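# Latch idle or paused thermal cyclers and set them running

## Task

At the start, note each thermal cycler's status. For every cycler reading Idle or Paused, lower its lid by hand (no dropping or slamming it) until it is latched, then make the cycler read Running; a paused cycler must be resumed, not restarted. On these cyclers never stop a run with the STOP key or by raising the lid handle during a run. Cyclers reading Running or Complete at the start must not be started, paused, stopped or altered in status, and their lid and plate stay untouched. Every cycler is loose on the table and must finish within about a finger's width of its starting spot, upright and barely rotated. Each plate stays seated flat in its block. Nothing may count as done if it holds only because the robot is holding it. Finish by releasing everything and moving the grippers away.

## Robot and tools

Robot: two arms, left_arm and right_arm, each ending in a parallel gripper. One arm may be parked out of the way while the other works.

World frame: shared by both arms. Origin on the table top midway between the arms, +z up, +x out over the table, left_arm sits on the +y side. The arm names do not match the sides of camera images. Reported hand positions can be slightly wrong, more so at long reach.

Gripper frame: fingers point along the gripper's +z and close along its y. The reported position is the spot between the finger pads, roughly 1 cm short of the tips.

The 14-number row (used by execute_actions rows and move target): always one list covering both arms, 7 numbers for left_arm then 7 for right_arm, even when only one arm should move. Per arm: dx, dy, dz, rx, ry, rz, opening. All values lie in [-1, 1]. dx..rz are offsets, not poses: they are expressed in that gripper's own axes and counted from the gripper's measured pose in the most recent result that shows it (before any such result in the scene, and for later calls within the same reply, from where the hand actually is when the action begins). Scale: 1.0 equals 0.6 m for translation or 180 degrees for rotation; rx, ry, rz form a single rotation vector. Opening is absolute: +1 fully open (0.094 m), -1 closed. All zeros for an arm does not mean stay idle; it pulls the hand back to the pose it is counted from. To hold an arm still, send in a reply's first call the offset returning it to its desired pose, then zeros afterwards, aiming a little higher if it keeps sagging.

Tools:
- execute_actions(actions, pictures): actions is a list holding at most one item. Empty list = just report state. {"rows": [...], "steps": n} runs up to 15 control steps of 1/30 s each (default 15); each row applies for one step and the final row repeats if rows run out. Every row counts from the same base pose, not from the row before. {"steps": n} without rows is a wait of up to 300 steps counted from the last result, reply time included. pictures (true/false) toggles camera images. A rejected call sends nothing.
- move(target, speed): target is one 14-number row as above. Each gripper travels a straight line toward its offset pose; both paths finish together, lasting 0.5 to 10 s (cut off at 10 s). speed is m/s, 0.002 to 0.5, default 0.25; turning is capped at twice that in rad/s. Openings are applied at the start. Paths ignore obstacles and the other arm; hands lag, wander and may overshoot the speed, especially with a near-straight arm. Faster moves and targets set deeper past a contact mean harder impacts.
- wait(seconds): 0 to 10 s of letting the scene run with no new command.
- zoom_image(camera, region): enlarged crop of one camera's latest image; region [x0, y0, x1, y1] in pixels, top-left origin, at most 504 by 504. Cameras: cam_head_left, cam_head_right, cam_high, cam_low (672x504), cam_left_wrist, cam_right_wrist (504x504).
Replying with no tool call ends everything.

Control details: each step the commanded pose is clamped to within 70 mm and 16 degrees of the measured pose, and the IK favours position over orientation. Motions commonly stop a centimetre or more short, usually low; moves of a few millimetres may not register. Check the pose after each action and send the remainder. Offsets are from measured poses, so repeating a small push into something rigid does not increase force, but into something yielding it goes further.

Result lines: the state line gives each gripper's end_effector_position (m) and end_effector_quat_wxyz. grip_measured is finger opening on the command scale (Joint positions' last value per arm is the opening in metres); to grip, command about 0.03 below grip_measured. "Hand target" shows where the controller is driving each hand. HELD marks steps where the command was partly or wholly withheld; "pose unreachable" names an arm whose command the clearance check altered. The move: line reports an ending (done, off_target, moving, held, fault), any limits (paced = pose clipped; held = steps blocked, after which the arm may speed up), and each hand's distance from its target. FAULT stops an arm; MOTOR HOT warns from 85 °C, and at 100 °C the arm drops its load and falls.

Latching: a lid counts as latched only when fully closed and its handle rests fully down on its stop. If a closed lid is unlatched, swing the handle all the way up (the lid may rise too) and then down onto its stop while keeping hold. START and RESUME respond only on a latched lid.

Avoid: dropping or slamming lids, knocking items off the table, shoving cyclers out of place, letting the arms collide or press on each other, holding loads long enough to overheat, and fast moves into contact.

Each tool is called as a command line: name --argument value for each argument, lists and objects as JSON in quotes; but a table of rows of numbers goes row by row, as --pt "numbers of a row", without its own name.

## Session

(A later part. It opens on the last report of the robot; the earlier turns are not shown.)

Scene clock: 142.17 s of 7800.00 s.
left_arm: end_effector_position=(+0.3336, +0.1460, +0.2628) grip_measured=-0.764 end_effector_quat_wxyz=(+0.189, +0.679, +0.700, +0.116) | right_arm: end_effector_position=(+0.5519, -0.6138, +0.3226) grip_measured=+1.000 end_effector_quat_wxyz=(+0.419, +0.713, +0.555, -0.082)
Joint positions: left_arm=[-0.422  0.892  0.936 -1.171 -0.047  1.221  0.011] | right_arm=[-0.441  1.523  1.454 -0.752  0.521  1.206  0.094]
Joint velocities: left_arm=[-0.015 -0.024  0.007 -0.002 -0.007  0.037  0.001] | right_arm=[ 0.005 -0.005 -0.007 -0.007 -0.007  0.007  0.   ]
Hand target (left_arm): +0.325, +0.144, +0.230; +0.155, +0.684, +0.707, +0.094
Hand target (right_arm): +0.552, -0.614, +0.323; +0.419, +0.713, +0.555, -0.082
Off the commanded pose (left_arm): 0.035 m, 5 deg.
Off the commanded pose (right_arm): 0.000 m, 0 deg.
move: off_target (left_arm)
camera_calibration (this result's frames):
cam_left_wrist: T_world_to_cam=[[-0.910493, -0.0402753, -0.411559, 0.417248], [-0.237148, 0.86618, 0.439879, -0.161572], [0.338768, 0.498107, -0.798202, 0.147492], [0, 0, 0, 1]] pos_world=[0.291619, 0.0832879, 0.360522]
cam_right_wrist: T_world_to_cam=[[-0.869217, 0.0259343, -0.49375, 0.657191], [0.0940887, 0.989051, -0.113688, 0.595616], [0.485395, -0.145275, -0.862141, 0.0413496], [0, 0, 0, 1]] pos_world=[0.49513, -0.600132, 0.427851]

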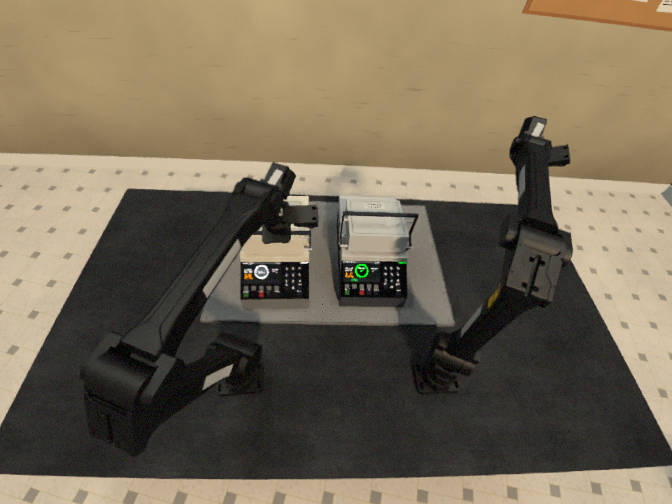

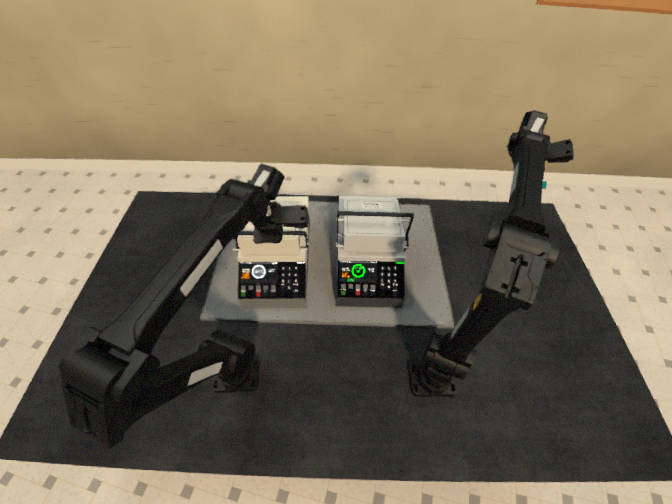

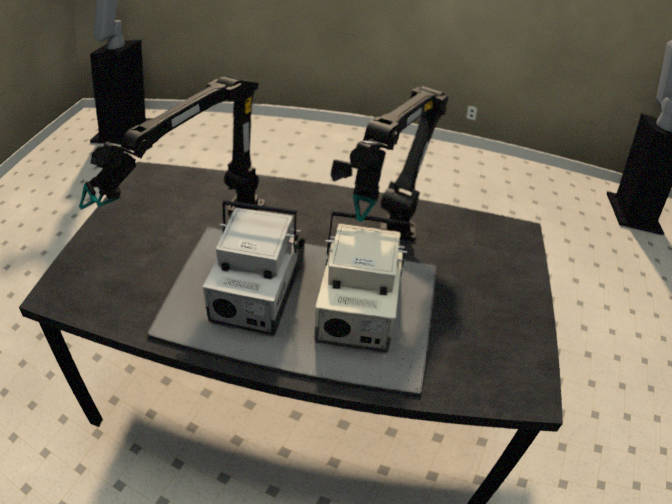

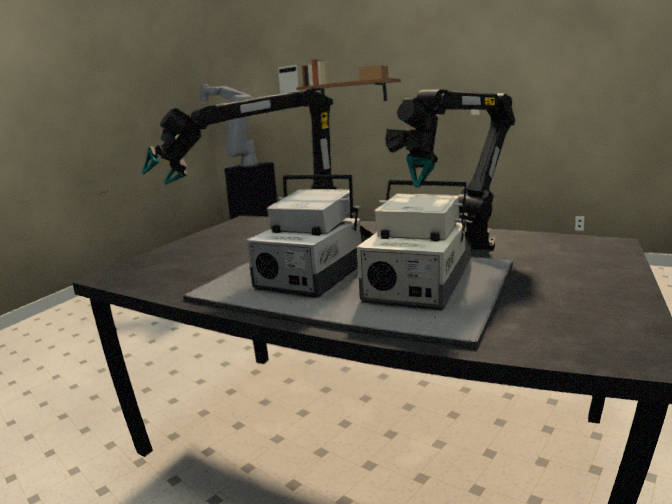

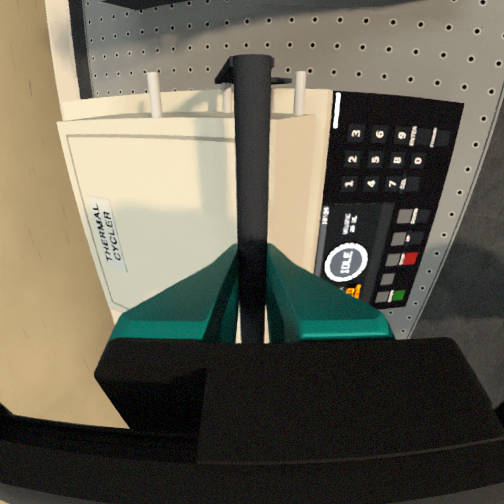

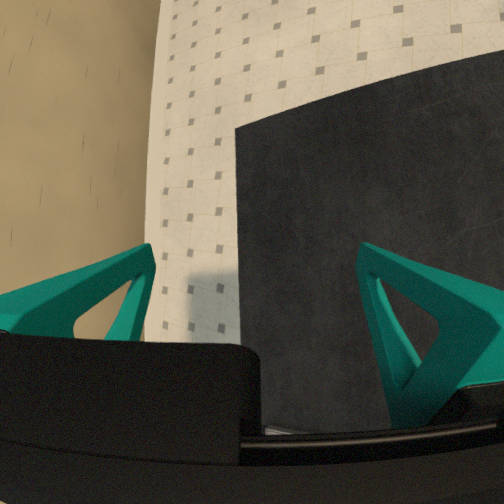

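move --target '[0,-0.115,0.055,0,0,0,-0.77,0,0,0,0,0,0,1]' --speed 0.03

move --target '[0,-0.04,0.06,0,0,0,-0.77,0,0,0,0,0,0,1]' --speed 0.03

Scene clock: 151.50 s of 7800.00 s.
left_arm: end_effector_position=(+0.2950, +0.1430, +0.2141) grip_measured=-0.764 end_effector_quat_wxyz=(+0.197, +0.674, +0.700, +0.127) | right_arm: end_effector_position=(+0.5519, -0.6138, +0.3226) grip_measured=+1.000 end_effector_quat_wxyz=(+0.419, +0.713, +0.555, -0.082)
Joint positions: left_arm=[-0.506  0.768  0.744 -1.083 -0.1    1.144  0.011] | right_arm=[-0.441  1.523  1.454 -0.752  0.521  1.206  0.094]
Joint velocities: left_arm=[-0.015  0.005 -0.017  0.007  0.051 -0.022 -0.001] | right_arm=[-0.024 -0.005 -0.007 -0.017 -0.007  0.022  0.   ]
Hand target (left_arm): +0.285, +0.140, +0.204; +0.188, +0.678, +0.701, +0.115
Hand target (right_arm): +0.552, -0.614, +0.323; +0.419, +0.713, +0.555, -0.082
Off the commanded pose (left_arm): 0.015 m, 2 deg.
Off the commanded pose (right_arm): 0.000 m, 0 deg.
After step 90, 3.50 s passed at rest.
move: off_target (left_arm)
camera_calibration (this result's frames):
cam_left_wrist: T_world_to_cam=[[-0.897991, -0.0459096, -0.437612, 0.364569], [-0.256478, 0.862731, 0.435791, -0.139607], [0.357535, 0.503574, -0.7865, 0.114305], [0, 0, 0, 1]] pos_world=[0.250706, 0.0796192, 0.31028]
cam_right_wrist: T_world_to_cam=[[-0.869217, 0.0259343, -0.49375, 0.657191], [0.0940887, 0.989051, -0.113688, 0.595616], [0.485395, -0.145275, -0.862141, 0.0413496], [0, 0, 0, 1]] pos_world=[0.49513, -0.600132, 0.427851]

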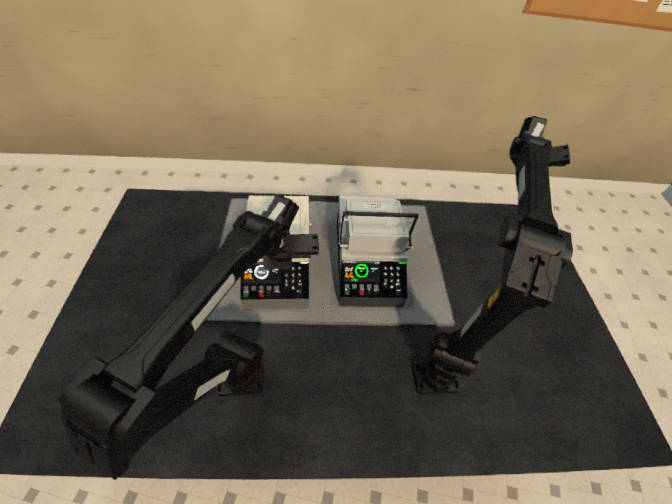

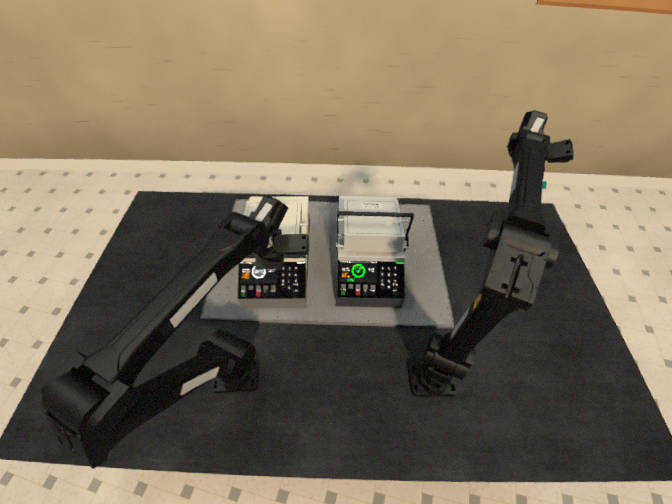

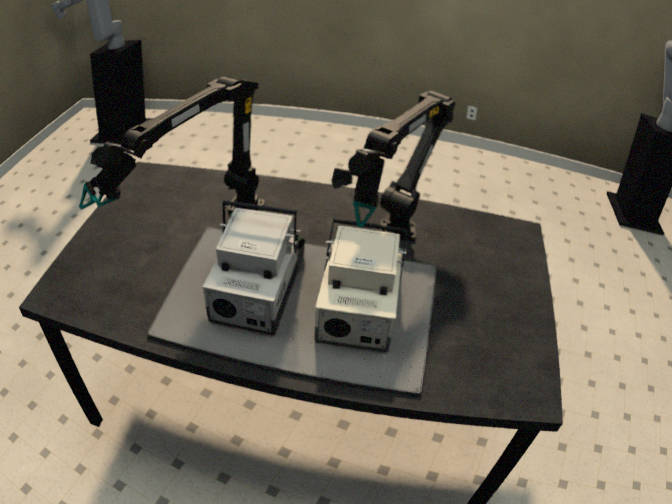

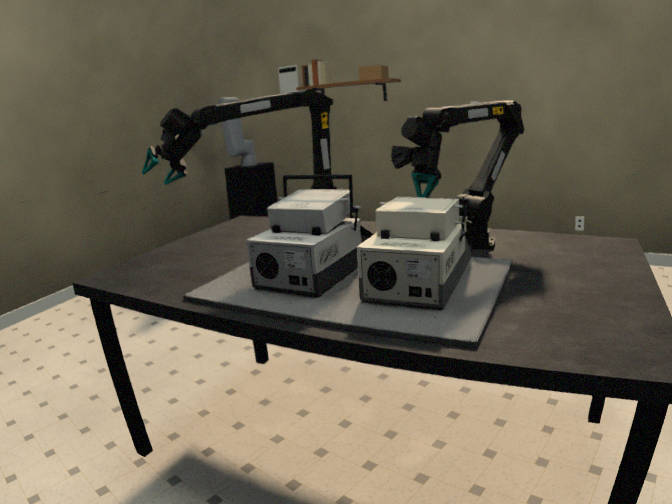

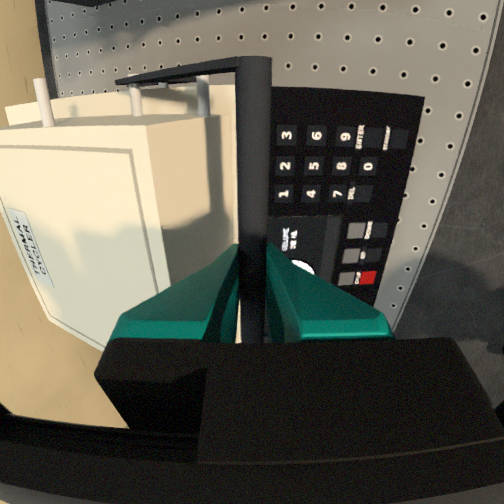

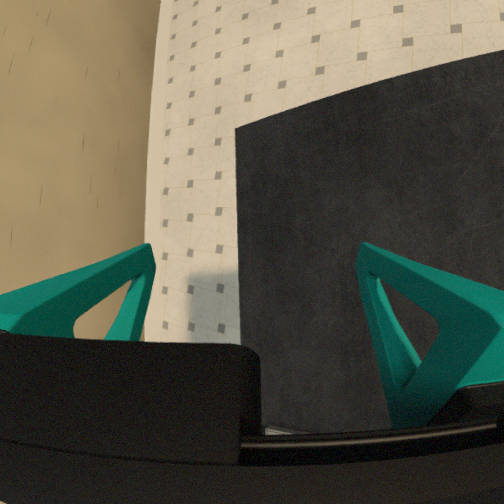

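Scene clock: 153.17 s of 7800.00 s.
left_arm: end_effector_position=(+0.2918, +0.1426, +0.1995) grip_measured=-0.764 end_effector_quat_wxyz=(+0.215, +0.672, +0.695, +0.140) | right_arm: end_effector_position=(+0.5519, -0.6138, +0.3226) grip_measured=+1.000 end_effector_quat_wxyz=(+0.419, +0.713, +0.555, -0.082)
Joint positions: left_arm=[-0.523  0.73   0.678 -1.012 -0.118  1.137  0.011] | right_arm=[-0.441  1.523  1.454 -0.752  0.521  1.206  0.094]
Joint velocities: left_arm=[-0.005 -0.015 -0.012 -0.007 -0.051  0.022  0.   ] | right_arm=[ 0.005 -0.005 -0.022 -0.002 -0.051 -0.007  0.   ]
Hand target (left_arm): +0.288, +0.140, +0.172; +0.197, +0.674, +0.700, +0.127
Hand target (right_arm): +0.552, -0.614, +0.323; +0.419, +0.713, +0.555, -0.082
Off the commanded pose (left_arm): 0.029 m, 3 deg.
Off the commanded pose (right_arm): 0.000 m, 0 deg.
move: off_target (left_arm)
camera_calibration (this result's frames):
cam_left_wrist: T_world_to_cam=[[-0.877674, -0.0465729, -0.47699, 0.357375], [-0.273654, 0.865768, 0.418999, -0.125801], [0.393448, 0.498275, -0.772607, 0.0917409], [0, 0, 0, 1]] pos_world=[0.243137, 0.0798462, 0.294054]
cam_right_wrist: T_world_to_cam=[[-0.869217, 0.0259343, -0.49375, 0.657191], [0.0940887, 0.989051, -0.113688, 0.595616], [0.485395, -0.145275, -0.862141, 0.0413496], [0, 0, 0, 1]] pos_world=[0.49513, -0.600132, 0.427851]

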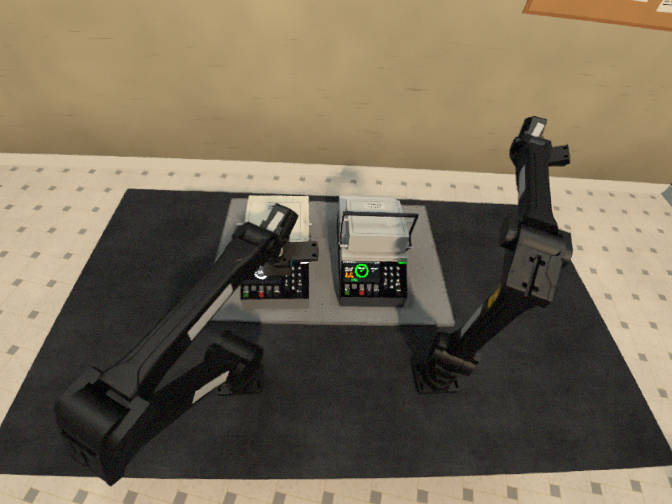

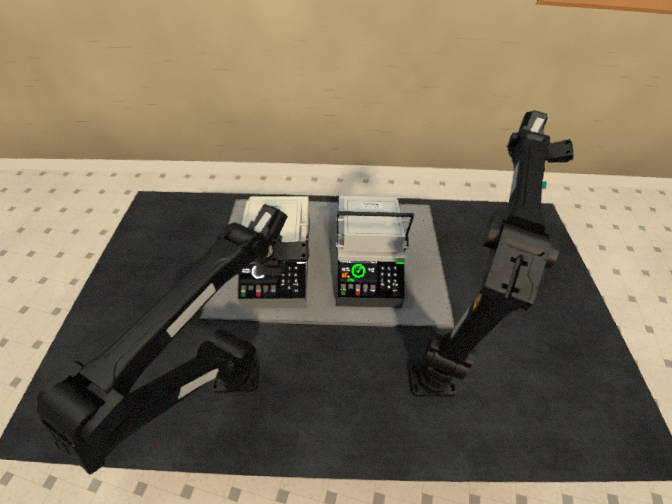

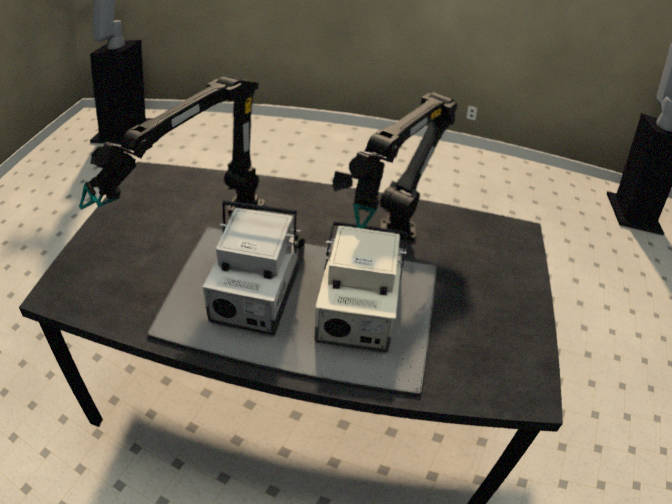

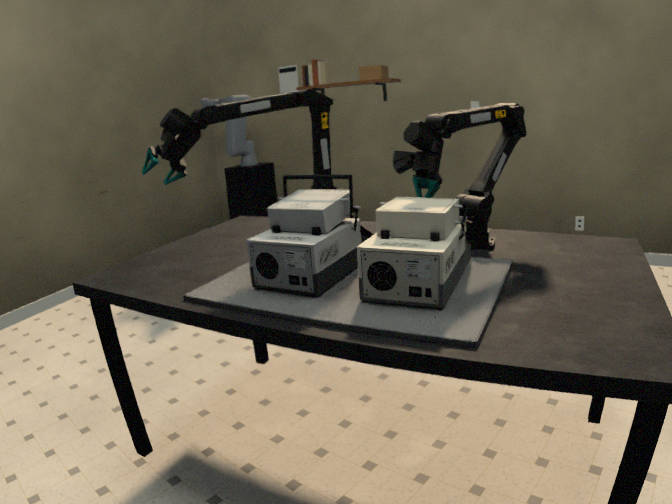

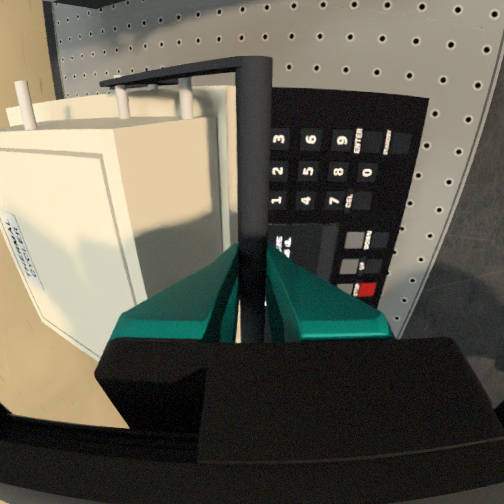

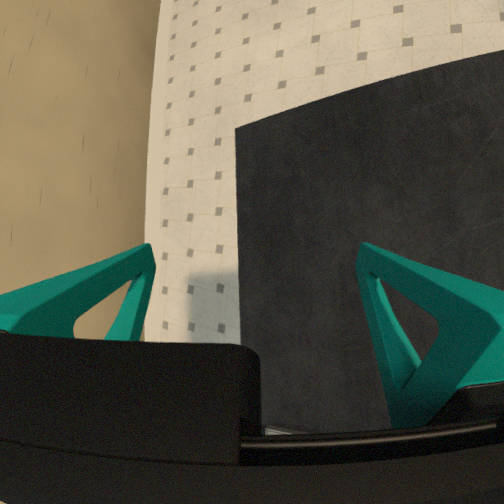

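move --target '[0,-0.025,0.05,0,0,0,-0.77,0,0,0,0,0,0,1]' --speed 0.03

move --target '[0,0,0,0,0,0,-0.3,0,0,0,0,0,0,1]'

move --target '[0,-0.03,-0.13,0,0,0,-0.3,0,0,0,0,0,0,1]' --speed 0.08

Scene clock: 163.17 s of 7800.00 s.
left_arm: end_effector_position=(+0.2919, +0.1426, +0.1992) grip_measured=-0.764 end_effector_quat_wxyz=(+0.235, +0.667, +0.691, +0.151) | right_arm: end_effector_position=(+0.5519, -0.6138, +0.3226) grip_measured=+1.000 end_effector_quat_wxyz=(+0.419, +0.713, +0.555, -0.082)
Joint positions: left_arm=[-0.528  0.697  0.649 -0.969 -0.127  1.137  0.011] | right_arm=[-0.441  1.523  1.454 -0.752  0.521  1.206  0.094]
Joint velocities: left_arm=[-0.005 -0.005 -0.017  0.002 -0.037 -0.007  0.001] | right_arm=[ 0.005 -0.005  0.002 -0.007  0.007 -0.037  0.   ]
Hand target (left_arm): +0.290, +0.140, +0.168; +0.214, +0.672, +0.695, +0.140
Hand target (right_arm): +0.552, -0.614, +0.323; +0.419, +0.713, +0.555, -0.082
Off the commanded pose (left_arm): 0.033 m, 3 deg.
Off the commanded pose (right_arm): 0.000 m, 0 deg.
After step 90, 5.67 s passed at rest.
move: off_target (left_arm)
camera_calibration (this result's frames):
cam_left_wrist: T_world_to_cam=[[-0.854965, -0.052459, -0.516026, 0.359296], [-0.291833, 0.871114, 0.39496, -0.116344], [0.428798, 0.48827, -0.760082, 0.0800401], [0, 0, 0, 1]] pos_world=[0.238912, 0.0811158, 0.292194]
cam_right_wrist: T_world_to_cam=[[-0.869217, 0.0259343, -0.49375, 0.657191], [0.0940887, 0.989051, -0.113688, 0.595616], [0.485395, -0.145275, -0.862141, 0.0413496], [0, 0, 0, 1]] pos_world=[0.49513, -0.600132, 0.427851]

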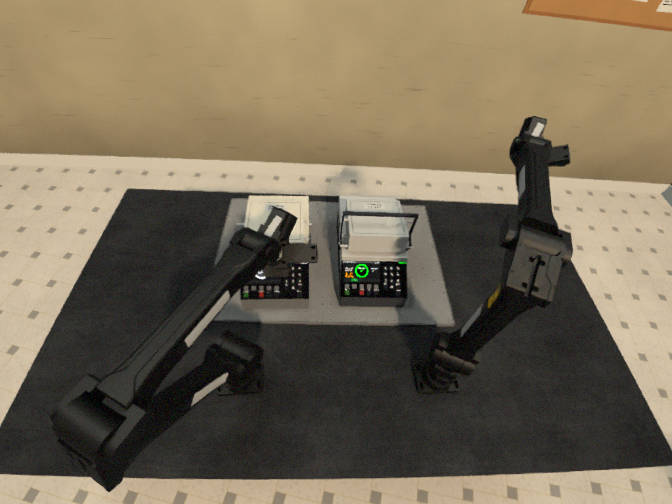

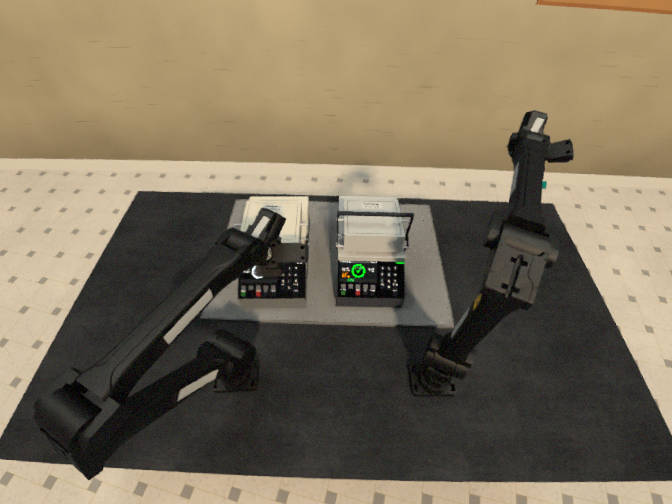

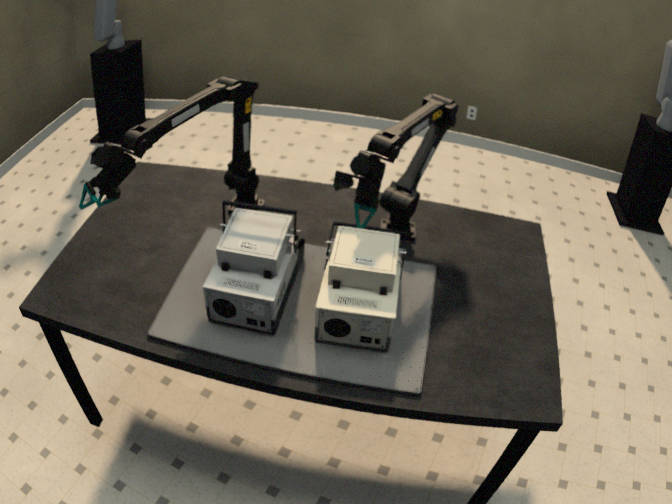

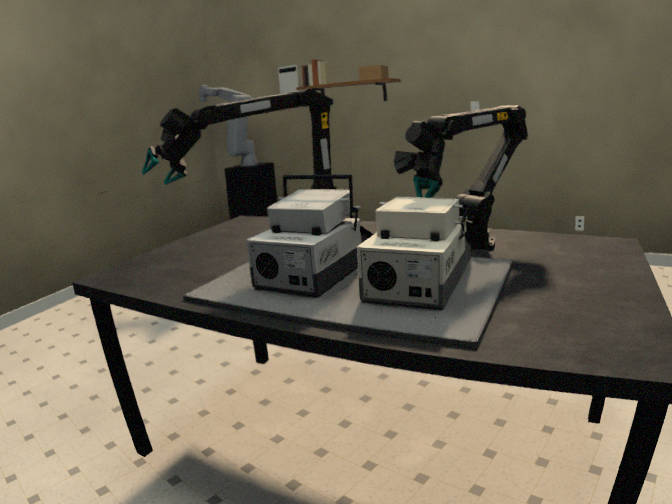

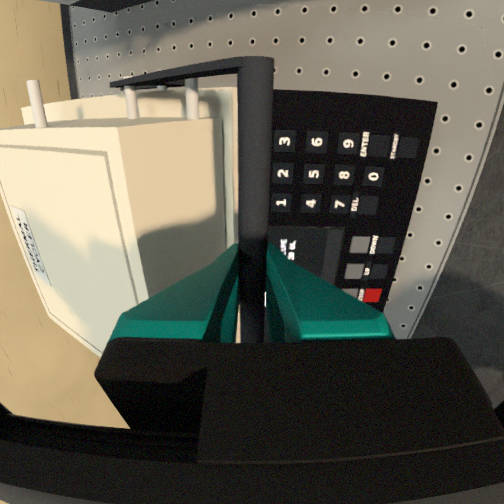

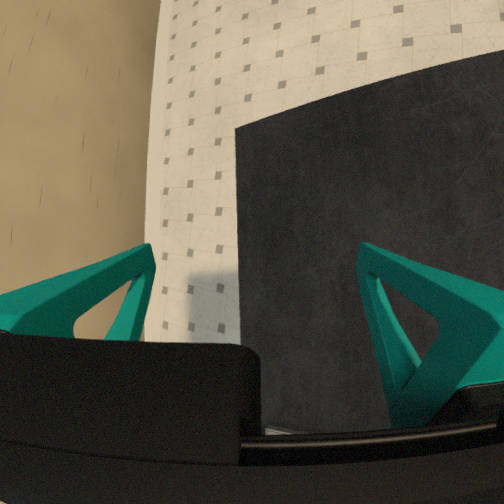

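Scene clock: 163.67 s of 7800.00 s.
left_arm: end_effector_position=(+0.2905, +0.1433, +0.1966) grip_measured=-0.303 end_effector_quat_wxyz=(+0.233, +0.667, +0.691, +0.150) | right_arm: end_effector_position=(+0.5519, -0.6138, +0.3226) grip_measured=+1.000 end_effector_quat_wxyz=(+0.419, +0.713, +0.555, -0.082)
Joint positions: left_arm=[-0.528  0.695  0.642 -0.969 -0.127  1.137  0.033] | right_arm=[-0.441  1.523  1.454 -0.752  0.521  1.206  0.094]
Joint velocities: left_arm=[-0.005  0.005 -0.002 -0.002 -0.022 -0.007  0.   ] | right_arm=[-0.005 -0.005 -0.007  0.012  0.081 -0.037  0.   ]
Hand target (left_arm): +0.292, +0.143, +0.199; +0.235, +0.667, +0.691, +0.151
Hand target (right_arm): +0.552, -0.614, +0.323; +0.419, +0.713, +0.555, -0.082
Off the commanded pose (left_arm): 0.003 m, 0 deg.
Off the commanded pose (right_arm): 0.000 m, 0 deg.
move: done
camera_calibration (this result's frames):
cam_left_wrist: T_world_to_cam=[[-0.856746, -0.0516326, -0.513148, 0.356591], [-0.290462, 0.870478, 0.397366, -0.117055], [0.426167, 0.489491, -0.760776, 0.0790332], [0, 0, 0, 1]] pos_world=[0.237826, 0.0816195, 0.289624]
cam_right_wrist: T_world_to_cam=[[-0.869217, 0.0259343, -0.49375, 0.657191], [0.0940887, 0.989051, -0.113688, 0.595616], [0.485395, -0.145275, -0.862141, 0.0413496], [0, 0, 0, 1]] pos_world=[0.49513, -0.600132, 0.427851]

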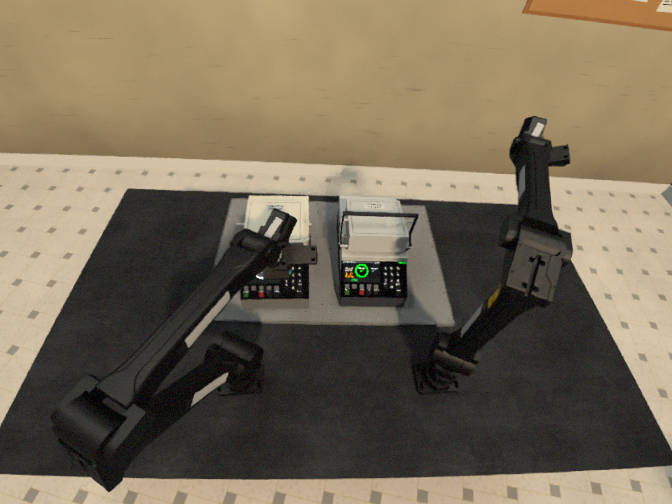

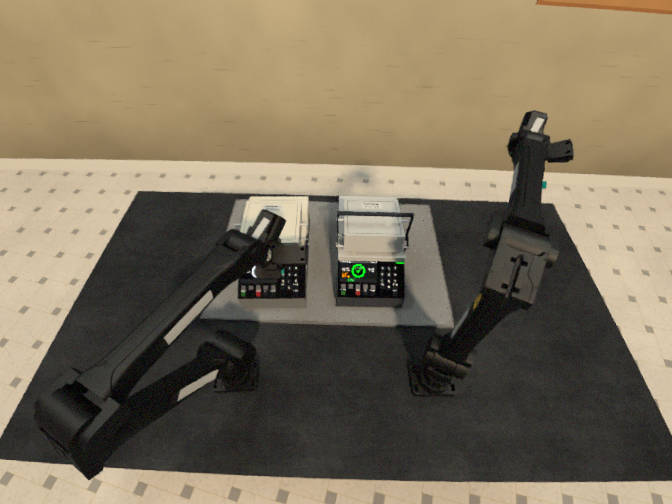

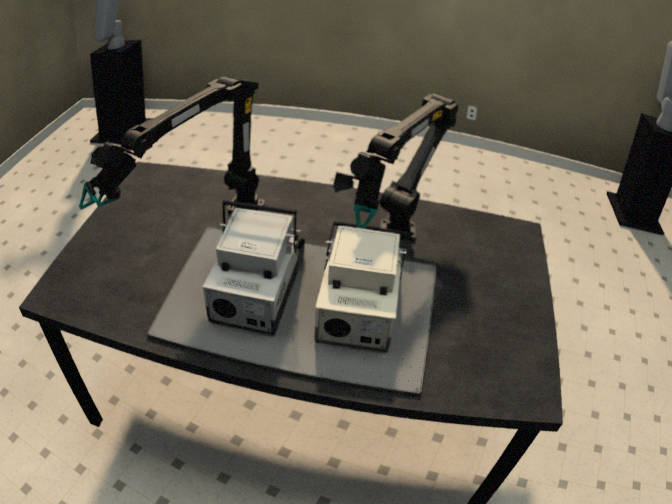

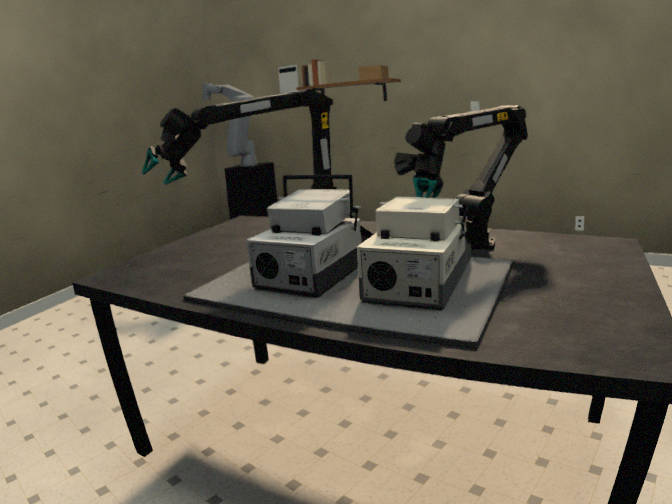

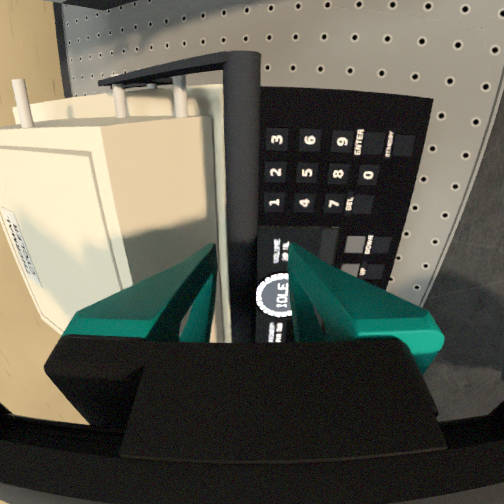

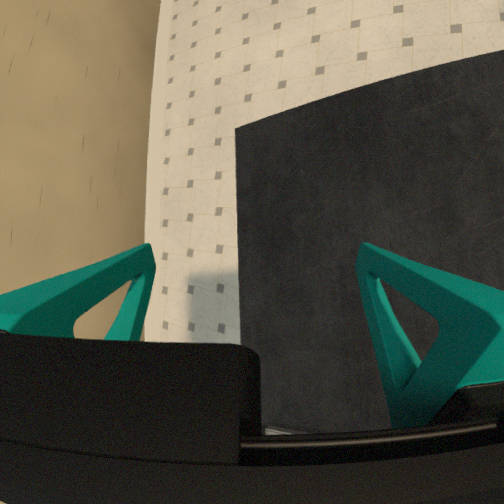

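Scene clock: 165.03 s of 7800.00 s.
left_arm: end_effector_position=(+0.2290, +0.1545, +0.2239) grip_measured=-0.301 end_effector_quat_wxyz=(+0.208, +0.676, +0.692, +0.144) | right_arm: end_effector_position=(+0.5519, -0.6138, +0.3226) grip_measured=+1.000 end_effector_quat_wxyz=(+0.419, +0.713, +0.555, -0.082)
Joint positions: left_arm=[-0.642  0.536  0.686 -1.239 -0.183  1.043  0.033] | right_arm=[-0.441  1.523  1.454 -0.752  0.521  1.206  0.094]
Joint velocities: left_arm=[-0.015 -0.015 -0.002 -0.022  0.007 -0.022  0.   ] | right_arm=[-0.015  0.005  0.007  0.017  0.066 -0.095  0.   ]
Hand target (left_arm): +0.232, +0.151, +0.252; +0.233, +0.667, +0.691, +0.149
Hand target (right_arm): +0.552, -0.614, +0.323; +0.419, +0.713, +0.555, -0.082
Off the commanded pose (left_arm): 0.030 m, 3 deg.
Off the commanded pose (right_arm): 0.000 m, 0 deg.
move: off_target (left_arm)
camera_calibration (this result's frames):
cam_left_wrist: T_world_to_cam=[[-0.879413, -0.033627, -0.474871, 0.312356], [-0.267384, 0.860191, 0.434255, -0.167504], [0.393877, 0.508863, -0.765454, 0.125945], [0, 0, 0, 1]] pos_world=[0.180295, 0.0905003, 0.317473]
cam_right_wrist: T_world_to_cam=[[-0.869217, 0.0259343, -0.49375, 0.657191], [0.0940887, 0.989051, -0.113688, 0.595616], [0.485395, -0.145275, -0.862141, 0.0413496], [0, 0, 0, 1]] pos_world=[0.49513, -0.600132, 0.427851]

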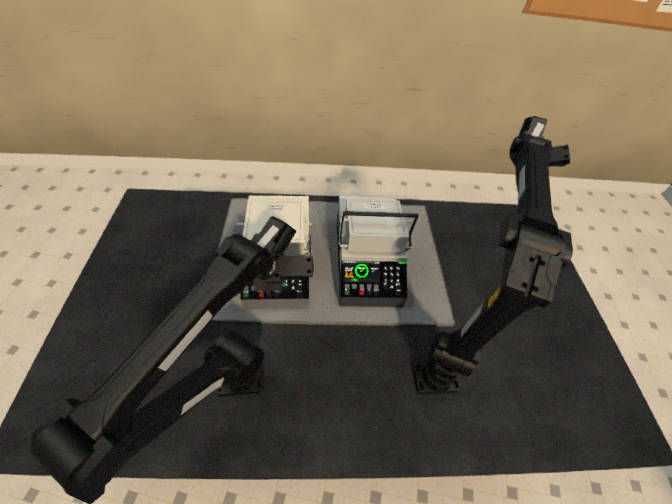

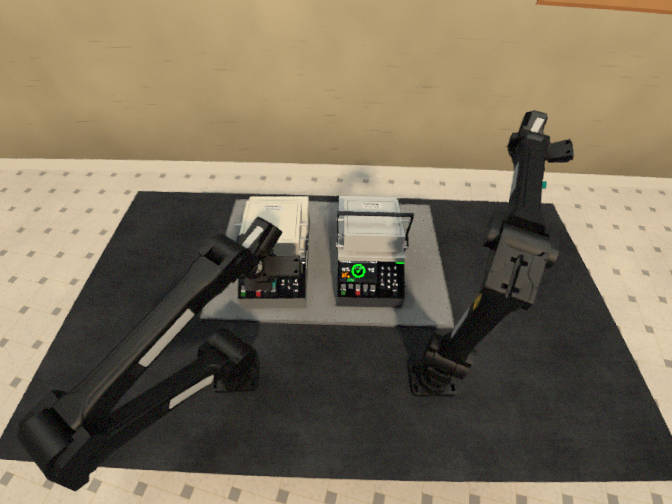

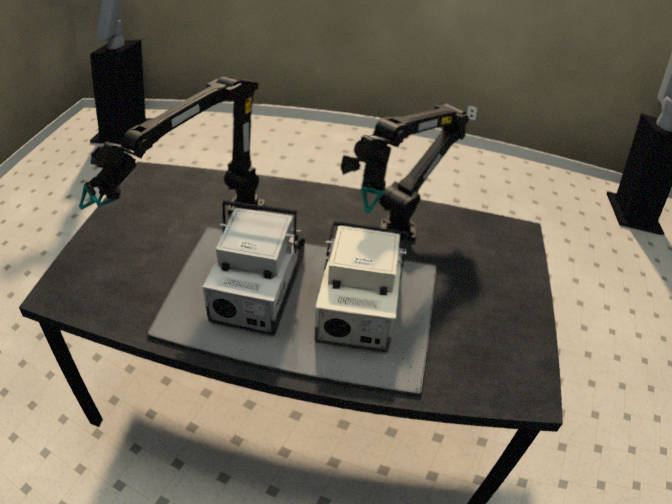

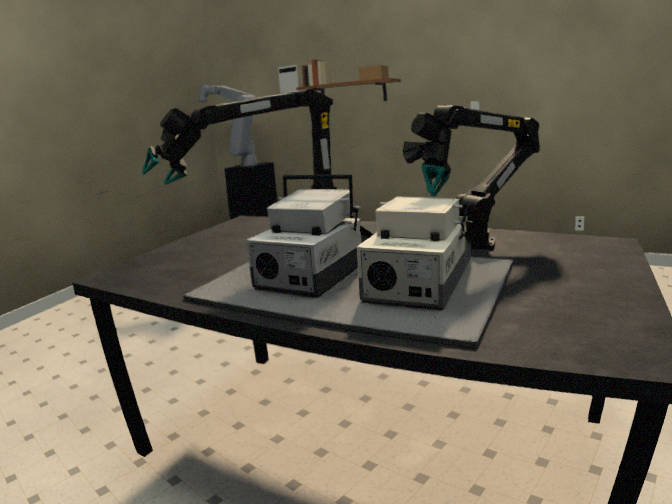

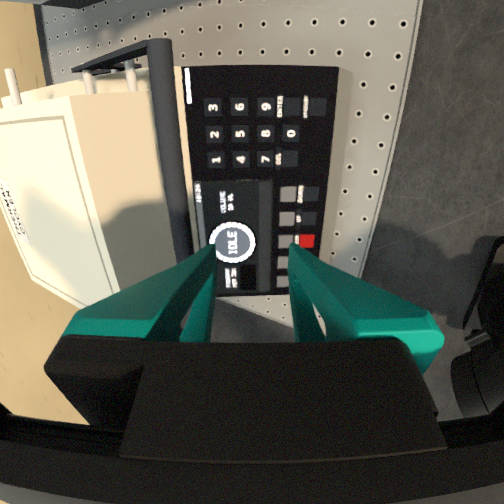

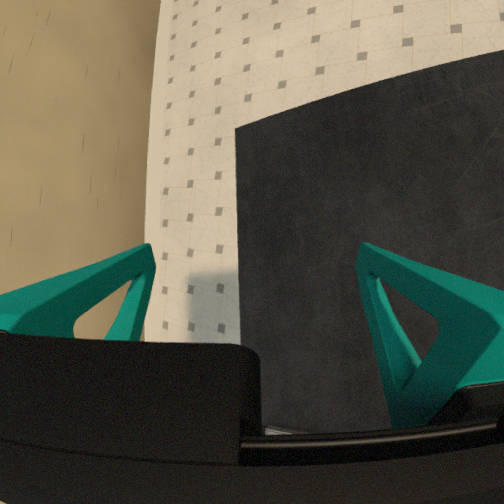

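move --target '[0.168,-0.07,0.1,0,0,0,-1,0,0,0,0,0,0,1]' --speed 0.08

Scene clock: 179.40 s of 7800.00 s.
left_arm: end_effector_position=(+0.2162, +0.2467, +0.1383) grip_measured=-0.997 end_effector_quat_wxyz=(+0.197, +0.676, +0.696, +0.138) | right_arm: end_effector_position=(+0.5519, -0.6138, +0.3226) grip_measured=+1.000 end_effector_quat_wxyz=(+0.419, +0.713, +0.555, -0.082)
Joint positions: left_arm=[ 0.053  0.397  0.441 -1.148  0.142  1.654  0.   ] | right_arm=[-0.441  1.523  1.454 -0.752  0.521  1.206  0.094]
Joint velocities: left_arm=[ 0.005 -0.005 -0.007  0.002  0.007  0.022 -0.   ] | right_arm=[-0.005 -0.005  0.012 -0.002  0.007  0.007  0.   ]
Hand target (left_arm): +0.222, +0.248, +0.144; +0.207, +0.676, +0.690, +0.152
Hand target (right_arm): +0.552, -0.614, +0.323; +0.419, +0.713, +0.555, -0.082
Off the commanded pose (left_arm): 0.006 m, 2 deg.
Off the commanded pose (right_arm): 0.000 m, 0 deg.
After step 90, 9.27 s passed at rest.
move: done
camera_calibration (this result's frames):
cam_left_wrist: T_world_to_cam=[[-0.89125, -0.0356166, -0.452112, 0.263482], [-0.260374, 0.856423, 0.445809, -0.215222], [0.371321, 0.515045, -0.77256, 0.0229134], [0, 0, 0, 1]] pos_world=[0.170281, 0.181904, 0.232773]
cam_right_wrist: T_world_to_cam=[[-0.869217, 0.0259343, -0.49375, 0.657191], [0.0940887, 0.989051, -0.113688, 0.595616], [0.485395, -0.145275, -0.862141, 0.0413496], [0, 0, 0, 1]] pos_world=[0.49513, -0.600132, 0.427851]

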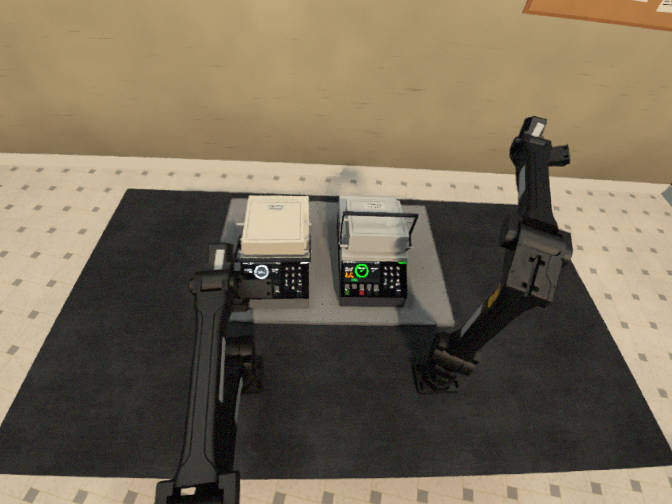

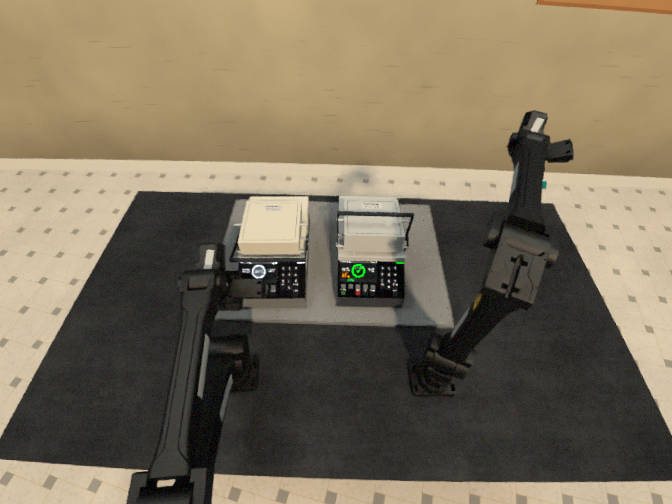

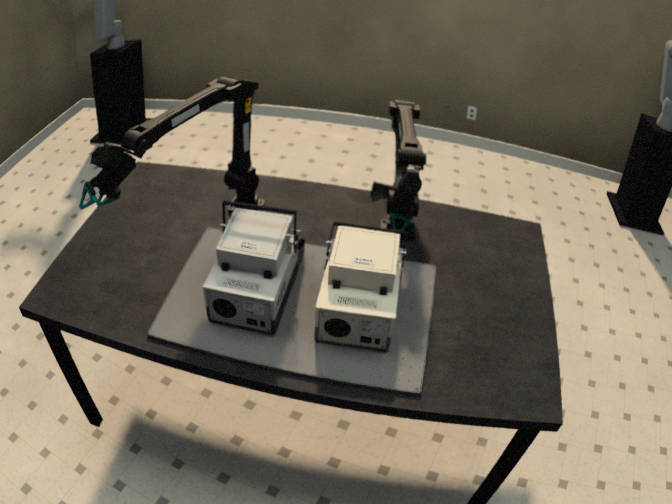

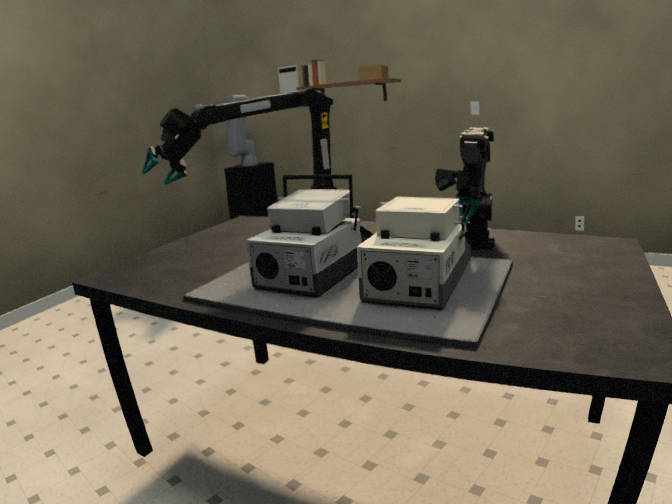

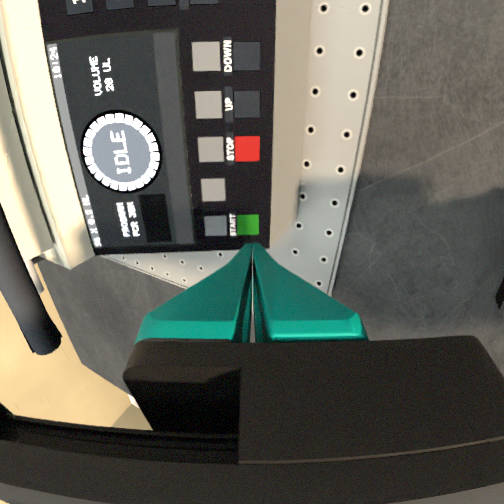

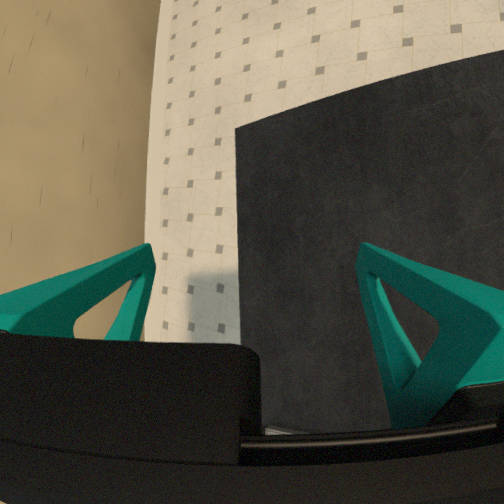

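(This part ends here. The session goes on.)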